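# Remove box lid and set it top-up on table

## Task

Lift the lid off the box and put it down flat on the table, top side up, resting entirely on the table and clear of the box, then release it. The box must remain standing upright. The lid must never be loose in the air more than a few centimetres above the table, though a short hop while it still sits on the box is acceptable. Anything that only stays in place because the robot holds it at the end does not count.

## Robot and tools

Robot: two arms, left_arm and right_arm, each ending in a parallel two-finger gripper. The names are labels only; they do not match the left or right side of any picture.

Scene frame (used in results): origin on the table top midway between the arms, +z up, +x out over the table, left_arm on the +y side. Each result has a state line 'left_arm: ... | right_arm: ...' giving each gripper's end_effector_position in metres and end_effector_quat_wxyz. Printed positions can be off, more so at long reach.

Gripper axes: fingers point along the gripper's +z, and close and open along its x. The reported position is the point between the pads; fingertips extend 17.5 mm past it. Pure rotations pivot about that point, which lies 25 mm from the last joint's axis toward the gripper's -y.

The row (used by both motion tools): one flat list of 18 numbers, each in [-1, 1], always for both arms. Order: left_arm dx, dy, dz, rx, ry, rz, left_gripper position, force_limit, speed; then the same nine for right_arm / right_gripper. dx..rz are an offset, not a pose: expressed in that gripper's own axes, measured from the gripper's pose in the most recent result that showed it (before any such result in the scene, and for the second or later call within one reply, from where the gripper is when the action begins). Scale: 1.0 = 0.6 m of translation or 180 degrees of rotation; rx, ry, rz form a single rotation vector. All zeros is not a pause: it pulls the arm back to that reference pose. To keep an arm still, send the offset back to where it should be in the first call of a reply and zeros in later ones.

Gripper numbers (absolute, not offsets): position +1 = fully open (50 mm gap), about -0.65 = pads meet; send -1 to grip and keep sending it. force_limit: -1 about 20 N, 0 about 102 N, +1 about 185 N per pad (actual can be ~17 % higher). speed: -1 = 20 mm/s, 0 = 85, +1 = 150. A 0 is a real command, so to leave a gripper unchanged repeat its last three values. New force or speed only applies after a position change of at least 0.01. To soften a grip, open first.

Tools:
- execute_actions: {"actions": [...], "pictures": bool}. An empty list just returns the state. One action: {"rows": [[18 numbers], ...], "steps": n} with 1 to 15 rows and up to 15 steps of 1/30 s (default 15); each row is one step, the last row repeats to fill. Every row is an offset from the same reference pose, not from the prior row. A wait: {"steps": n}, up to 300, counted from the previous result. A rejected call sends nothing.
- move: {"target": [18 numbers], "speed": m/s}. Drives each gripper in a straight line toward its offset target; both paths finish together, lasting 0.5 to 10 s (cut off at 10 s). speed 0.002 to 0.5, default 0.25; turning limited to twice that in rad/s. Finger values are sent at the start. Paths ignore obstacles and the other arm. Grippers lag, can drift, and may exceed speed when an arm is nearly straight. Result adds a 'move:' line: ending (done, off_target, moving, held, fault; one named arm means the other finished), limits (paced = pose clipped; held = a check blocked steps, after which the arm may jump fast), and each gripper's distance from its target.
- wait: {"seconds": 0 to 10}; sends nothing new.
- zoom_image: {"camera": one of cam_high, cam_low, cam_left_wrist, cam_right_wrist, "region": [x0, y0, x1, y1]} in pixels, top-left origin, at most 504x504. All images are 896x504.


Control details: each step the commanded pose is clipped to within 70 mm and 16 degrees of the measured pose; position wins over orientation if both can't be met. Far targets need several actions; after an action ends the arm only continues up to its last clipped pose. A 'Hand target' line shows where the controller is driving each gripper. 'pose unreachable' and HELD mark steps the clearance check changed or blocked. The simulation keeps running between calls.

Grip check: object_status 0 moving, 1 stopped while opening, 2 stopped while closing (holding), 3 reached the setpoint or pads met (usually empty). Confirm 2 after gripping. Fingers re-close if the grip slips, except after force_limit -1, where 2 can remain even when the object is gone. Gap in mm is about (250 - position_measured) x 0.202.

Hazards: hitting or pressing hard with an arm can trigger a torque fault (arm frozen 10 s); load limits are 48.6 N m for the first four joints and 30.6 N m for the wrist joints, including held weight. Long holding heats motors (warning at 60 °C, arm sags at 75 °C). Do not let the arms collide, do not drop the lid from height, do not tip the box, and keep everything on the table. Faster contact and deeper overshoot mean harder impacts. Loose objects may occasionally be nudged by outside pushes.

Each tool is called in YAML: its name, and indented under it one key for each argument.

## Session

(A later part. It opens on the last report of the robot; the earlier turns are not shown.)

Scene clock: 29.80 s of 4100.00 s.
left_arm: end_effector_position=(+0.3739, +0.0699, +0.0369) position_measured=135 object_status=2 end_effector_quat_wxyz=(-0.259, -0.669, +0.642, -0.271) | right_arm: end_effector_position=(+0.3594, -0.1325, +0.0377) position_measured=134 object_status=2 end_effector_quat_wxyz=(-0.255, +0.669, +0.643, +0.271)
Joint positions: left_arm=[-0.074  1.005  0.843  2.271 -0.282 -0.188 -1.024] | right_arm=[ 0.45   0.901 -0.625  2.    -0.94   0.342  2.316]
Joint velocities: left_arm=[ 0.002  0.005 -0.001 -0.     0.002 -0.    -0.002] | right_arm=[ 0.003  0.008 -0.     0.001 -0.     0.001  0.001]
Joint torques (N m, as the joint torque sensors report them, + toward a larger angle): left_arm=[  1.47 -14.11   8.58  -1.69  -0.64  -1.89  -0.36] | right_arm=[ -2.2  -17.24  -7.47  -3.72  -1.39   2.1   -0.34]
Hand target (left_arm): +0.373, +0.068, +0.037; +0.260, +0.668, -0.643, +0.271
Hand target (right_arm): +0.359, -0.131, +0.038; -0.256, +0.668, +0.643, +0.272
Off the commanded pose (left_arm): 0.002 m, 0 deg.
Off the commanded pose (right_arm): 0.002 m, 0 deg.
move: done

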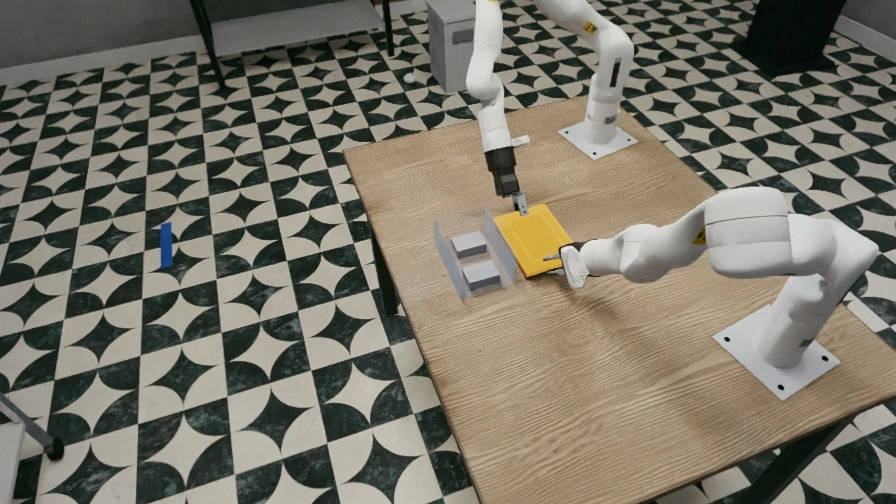

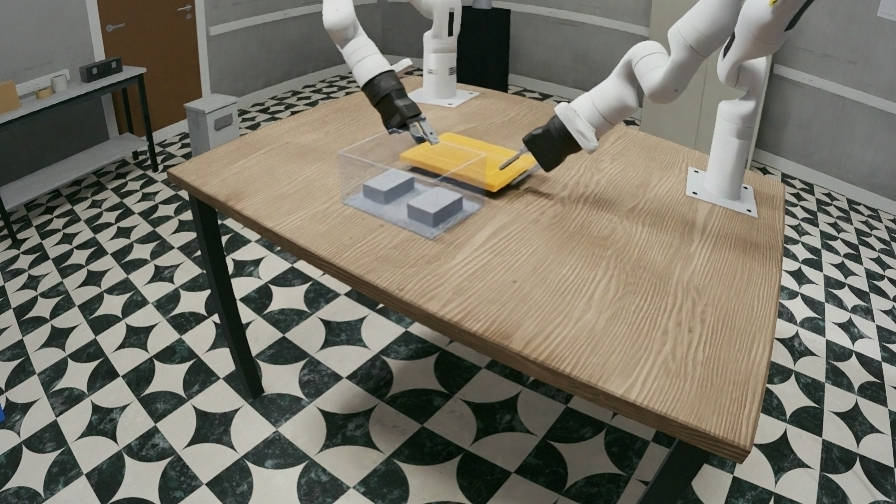

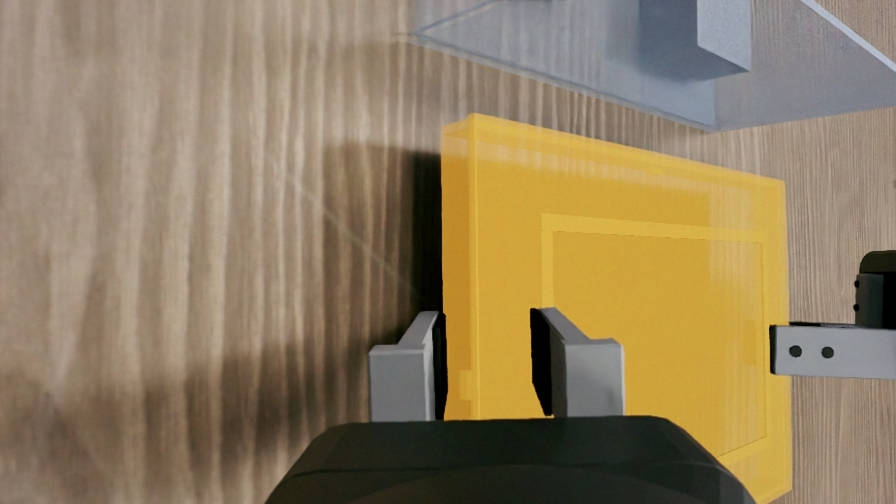

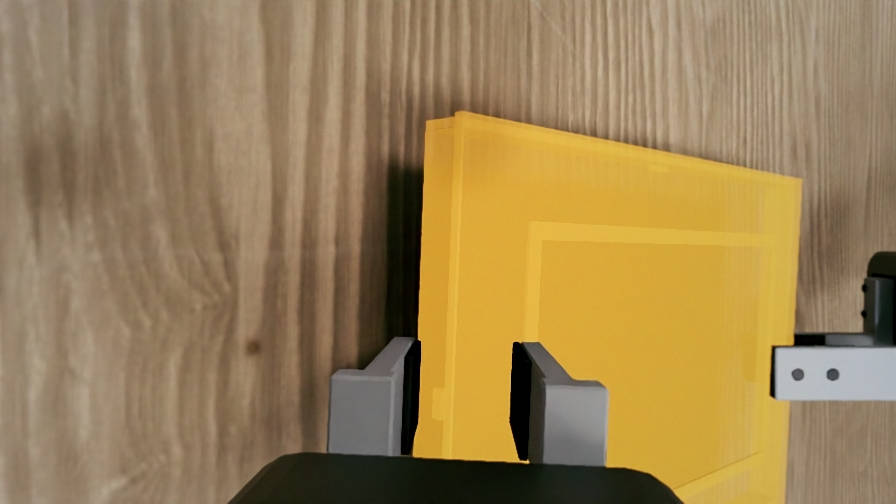

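move:
  target: [-0.008,0,0.011,0,0,0,-1,-0.6,-0.7,-0.008,0,0.011,0,0,0,-1,-0.6,-0.7]
  speed: 0.03

move:
  target: [-0.004,0,-0.014,0,0,0,0.4,-0.6,-1,-0.004,0,-0.014,0,0,0,0.4,-0.6,-1]
  speed: 0.02

move:
  target: [0,0,-0.06,0,0,0,0.4,-0.6,-1,0,0,-0.06,0,0,0,0.4,-0.6,-1]
  speed: 0.15

Scene clock: 31.50 s of 4100.00 s.
left_arm: end_effector_position=(+0.3744, +0.0698, +0.0285) position_measured=135 object_status=2 end_effector_quat_wxyz=(-0.258, -0.669, +0.642, -0.271) | right_arm: end_effector_position=(+0.3599, -0.1327, +0.0293) position_measured=134 object_status=2 end_effector_quat_wxyz=(-0.254, +0.670, +0.643, +0.271)
Joint positions: left_arm=[-0.063  1.025  0.824  2.268 -0.287 -0.207 -1.033] | right_arm=[ 0.456  0.926 -0.634  1.998 -0.943  0.321  2.334]
Joint velocities: left_arm=[ 0.     0.001 -0.001 -0.     0.001 -0.    -0.001] | right_arm=[ 0.001  0.001 -0.002  0.001 -0.001  0.     0.001]
Joint torques (N m, as the joint torque sensors report them, + toward a larger angle): left_arm=[  0.97 -14.1    7.77  -1.34  -0.57  -1.77  -0.34] | right_arm=[ -1.   -17.72  -7.35  -3.34  -1.4    1.76  -0.31]
Hand target (left_arm): +0.374, +0.069, +0.029; +0.259, +0.669, -0.642, +0.271
Hand target (right_arm): +0.360, -0.131, +0.030; -0.255, +0.669, +0.643, +0.271
Off the commanded pose (left_arm): 0.001 m, 0 deg.
Off the commanded pose (right_arm): 0.001 m, 0 deg.
move: done

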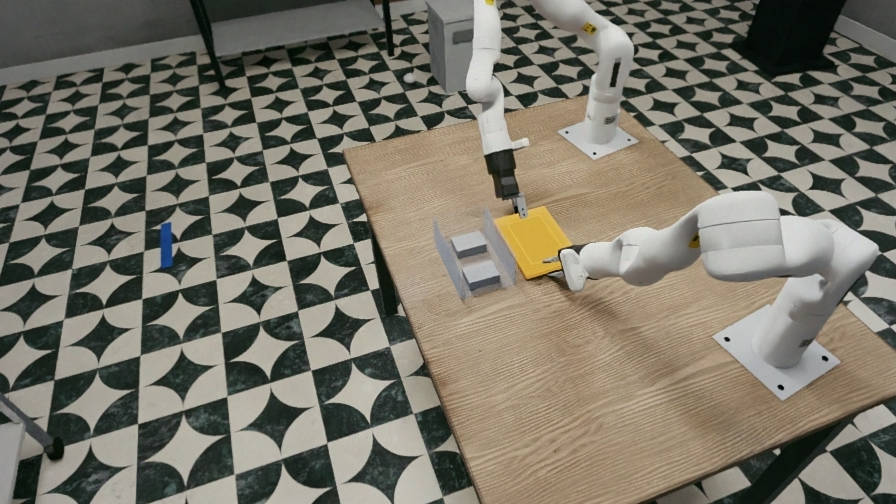

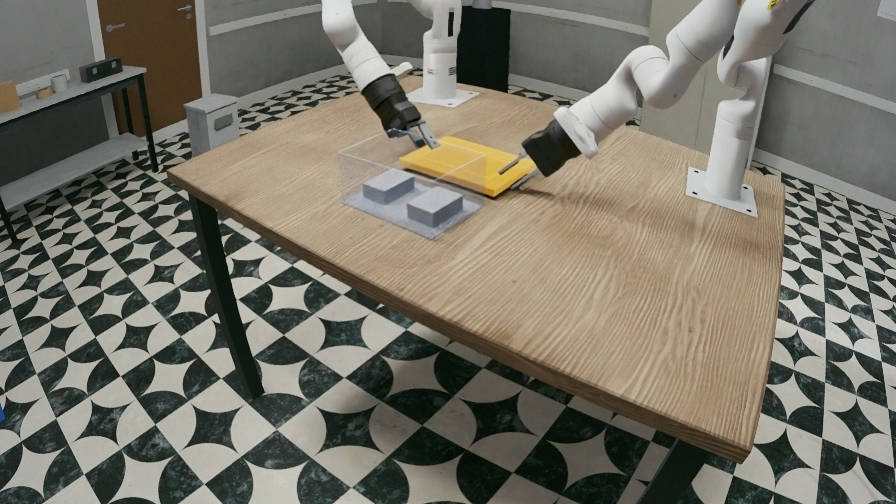

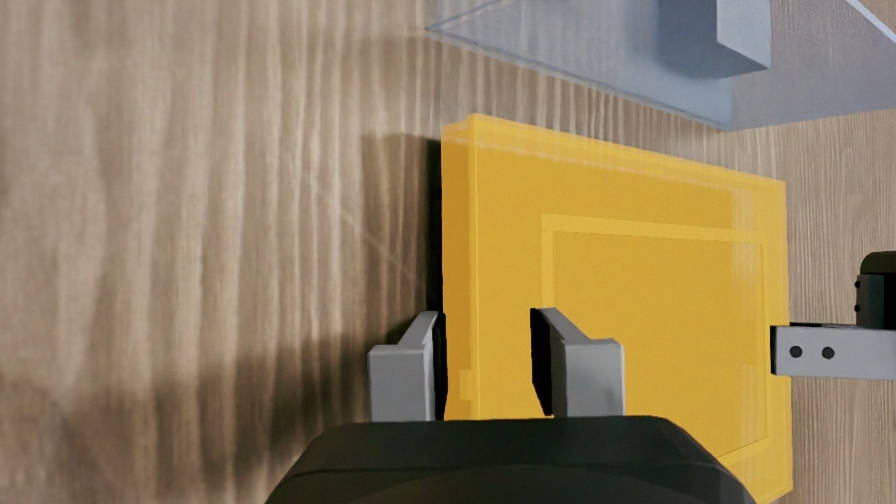

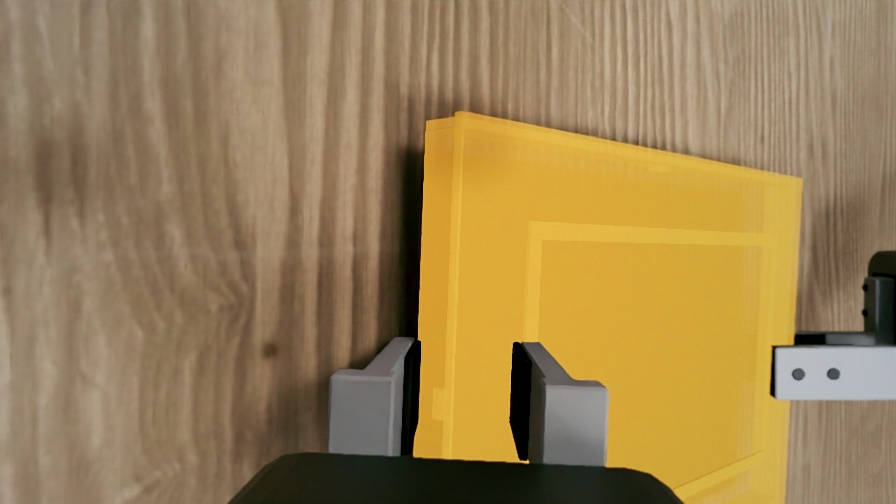

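Scene clock: 32.20 s of 4100.00 s.
left_arm: end_effector_position=(+0.3739, +0.0773, +0.0328) position_measured=92 object_status=3 end_effector_quat_wxyz=(-0.258, -0.669, +0.642, -0.271) | right_arm: end_effector_position=(+0.3595, -0.1402, +0.0337) position_measured=92 object_status=3 end_effector_quat_wxyz=(-0.254, +0.670, +0.643, +0.271)
Joint positions: left_arm=[-0.092  1.016  0.837  2.28  -0.294 -0.193 -1.035] | right_arm=[ 0.467  0.909 -0.622  2.002 -0.934  0.344  2.329]
Joint velocities: left_arm=[-0.003 -0.    -0.    -0.    -0.    -0.    -0.   ] | right_arm=[ 0.001 -0.001  0.001 -0.    -0.     0.    -0.001]
Joint torques (N m, as the joint torque sensors report them, + toward a larger angle): left_arm=[ -0.08 -13.85   7.    -0.87  -0.62  -1.51  -0.5 ] | right_arm=[  0.   -17.55  -5.45  -3.54  -0.98   2.28  -0.4 ]
Hand target (left_arm): +0.374, +0.077, +0.033; +0.258, +0.669, -0.642, +0.271
Hand target (right_arm): +0.360, -0.140, +0.034; -0.254, +0.670, +0.643, +0.271
Off the commanded pose (left_arm): 0.000 m, 0 deg.
Off the commanded pose (right_arm): 0.000 m, 0 deg.
move: done

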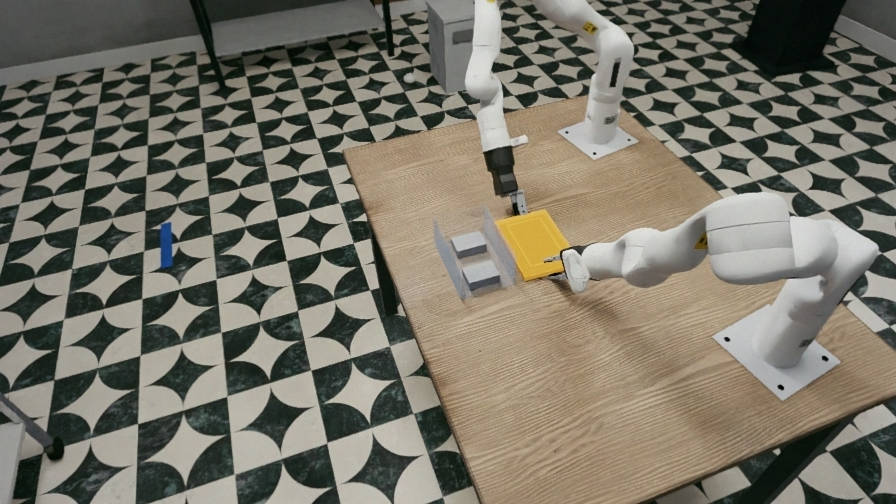

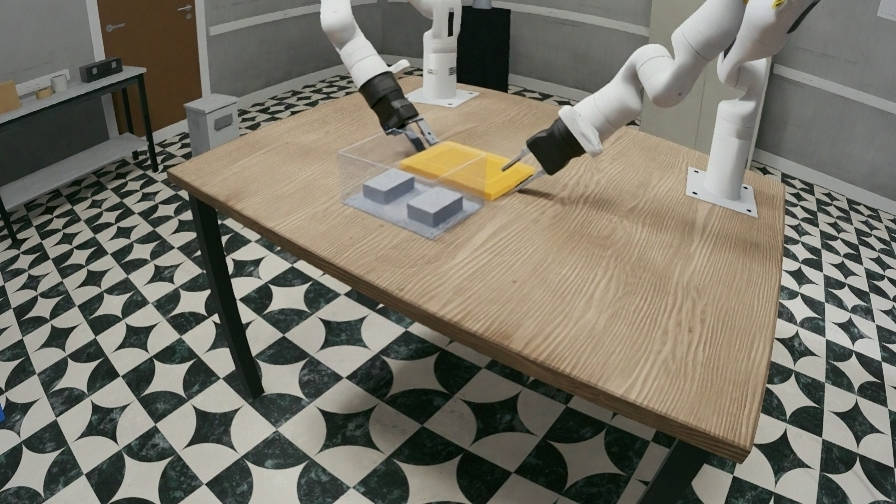

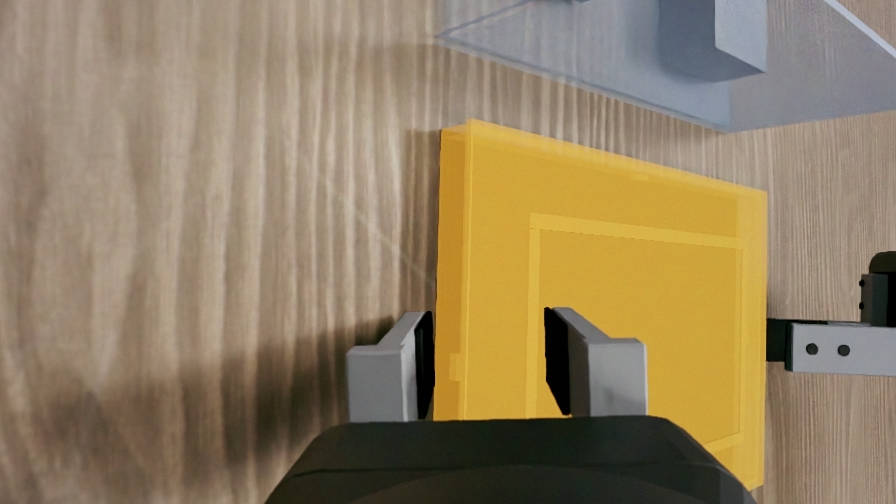

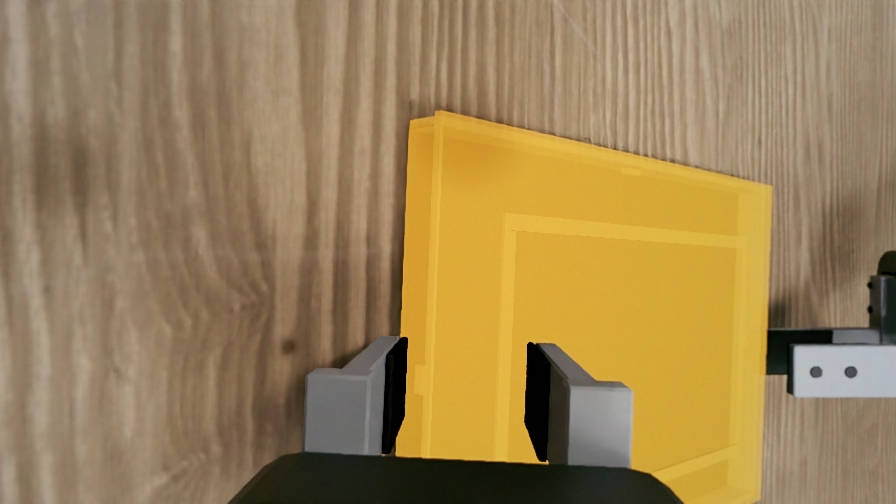

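Scene clock: 32.93 s of 4100.00 s.
left_arm: end_effector_position=(+0.3721, +0.1019, +0.0584) position_measured=92 object_status=3 end_effector_quat_wxyz=(-0.258, -0.669, +0.643, -0.270) | right_arm: end_effector_position=(+0.3580, -0.1649, +0.0596) position_measured=92 object_status=3 end_effector_quat_wxyz=(-0.255, +0.670, +0.643, +0.271)
Joint positions: left_arm=[-0.207  0.96   0.914  2.313 -0.308 -0.113 -1.027] | right_arm=[ 0.499  0.824 -0.576  2.011 -0.892  0.448  2.288]
Joint velocities: left_arm=[-0.011 -0.004 -0.002 -0.    -0.001 -0.001 -0.001] | right_arm=[ 0.002 -0.006 -0.002 -0.     0.    -0.    -0.001]
Joint torques (N m, as the joint torque sensors report them, + toward a larger angle): left_arm=[ -0.18 -13.04   6.35  -1.58  -0.44  -1.5   -0.48] | right_arm=[  0.1  -16.33  -5.03  -3.74  -1.02   1.98  -0.08]
Hand target (left_arm): +0.373, +0.102, +0.059; +0.258, +0.669, -0.642, +0.270
Hand target (right_arm): +0.358, -0.165, +0.060; -0.254, +0.670, +0.643, +0.271
Off the commanded pose (left_arm): 0.001 m, 0 deg.
Off the commanded pose (right_arm): 0.000 m, 0 deg.
move: done

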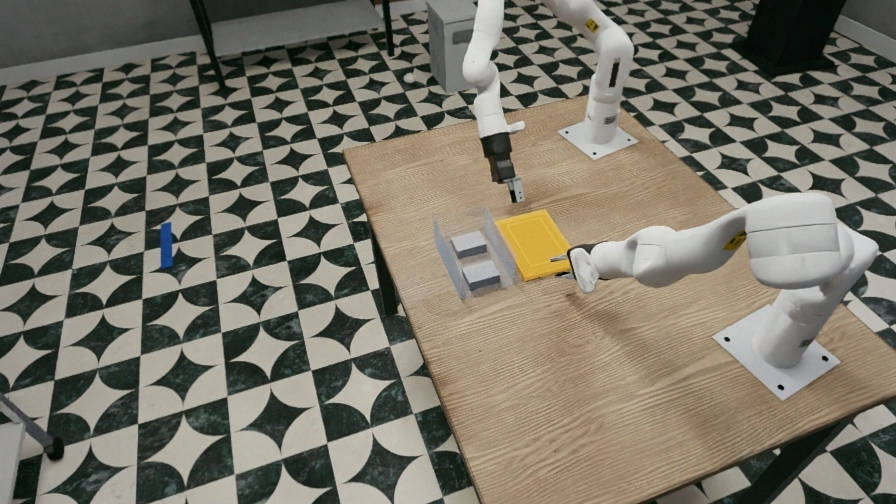

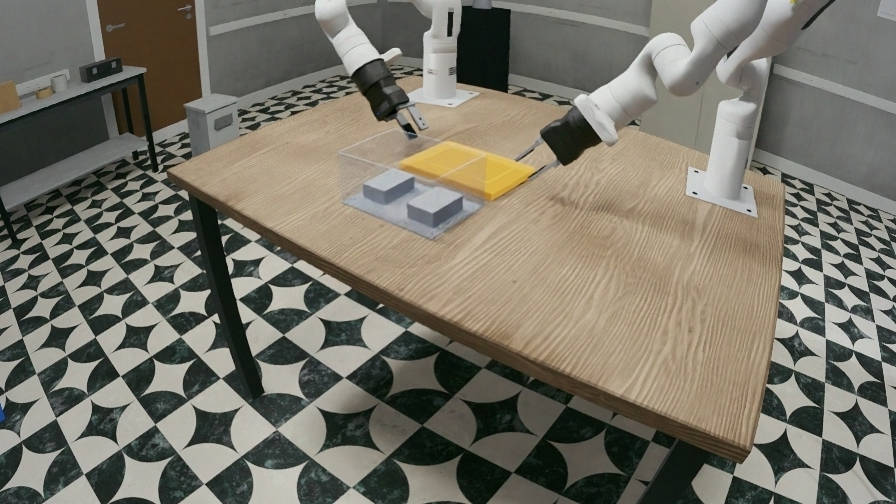

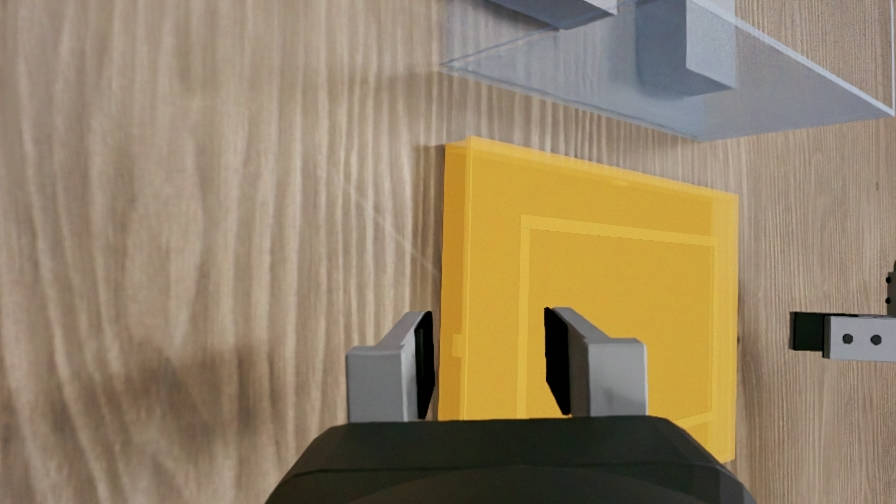

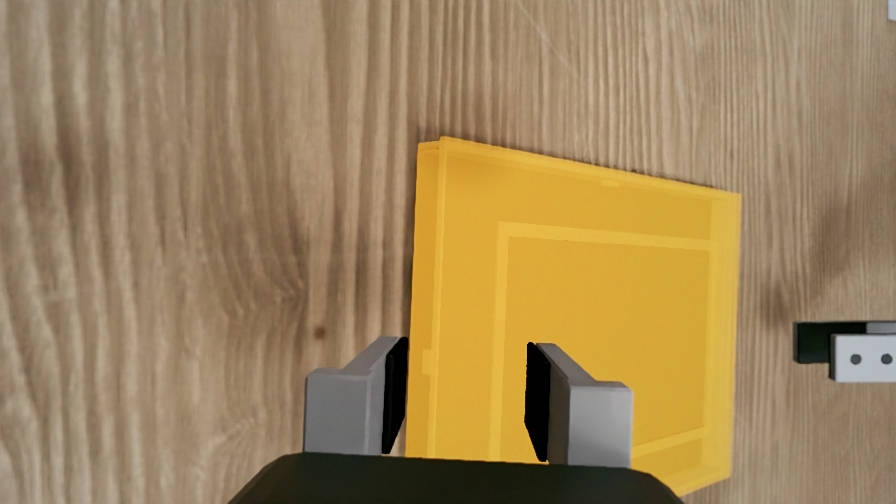

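finished_scene:
  scene: 1

The scene is finished: the task was done.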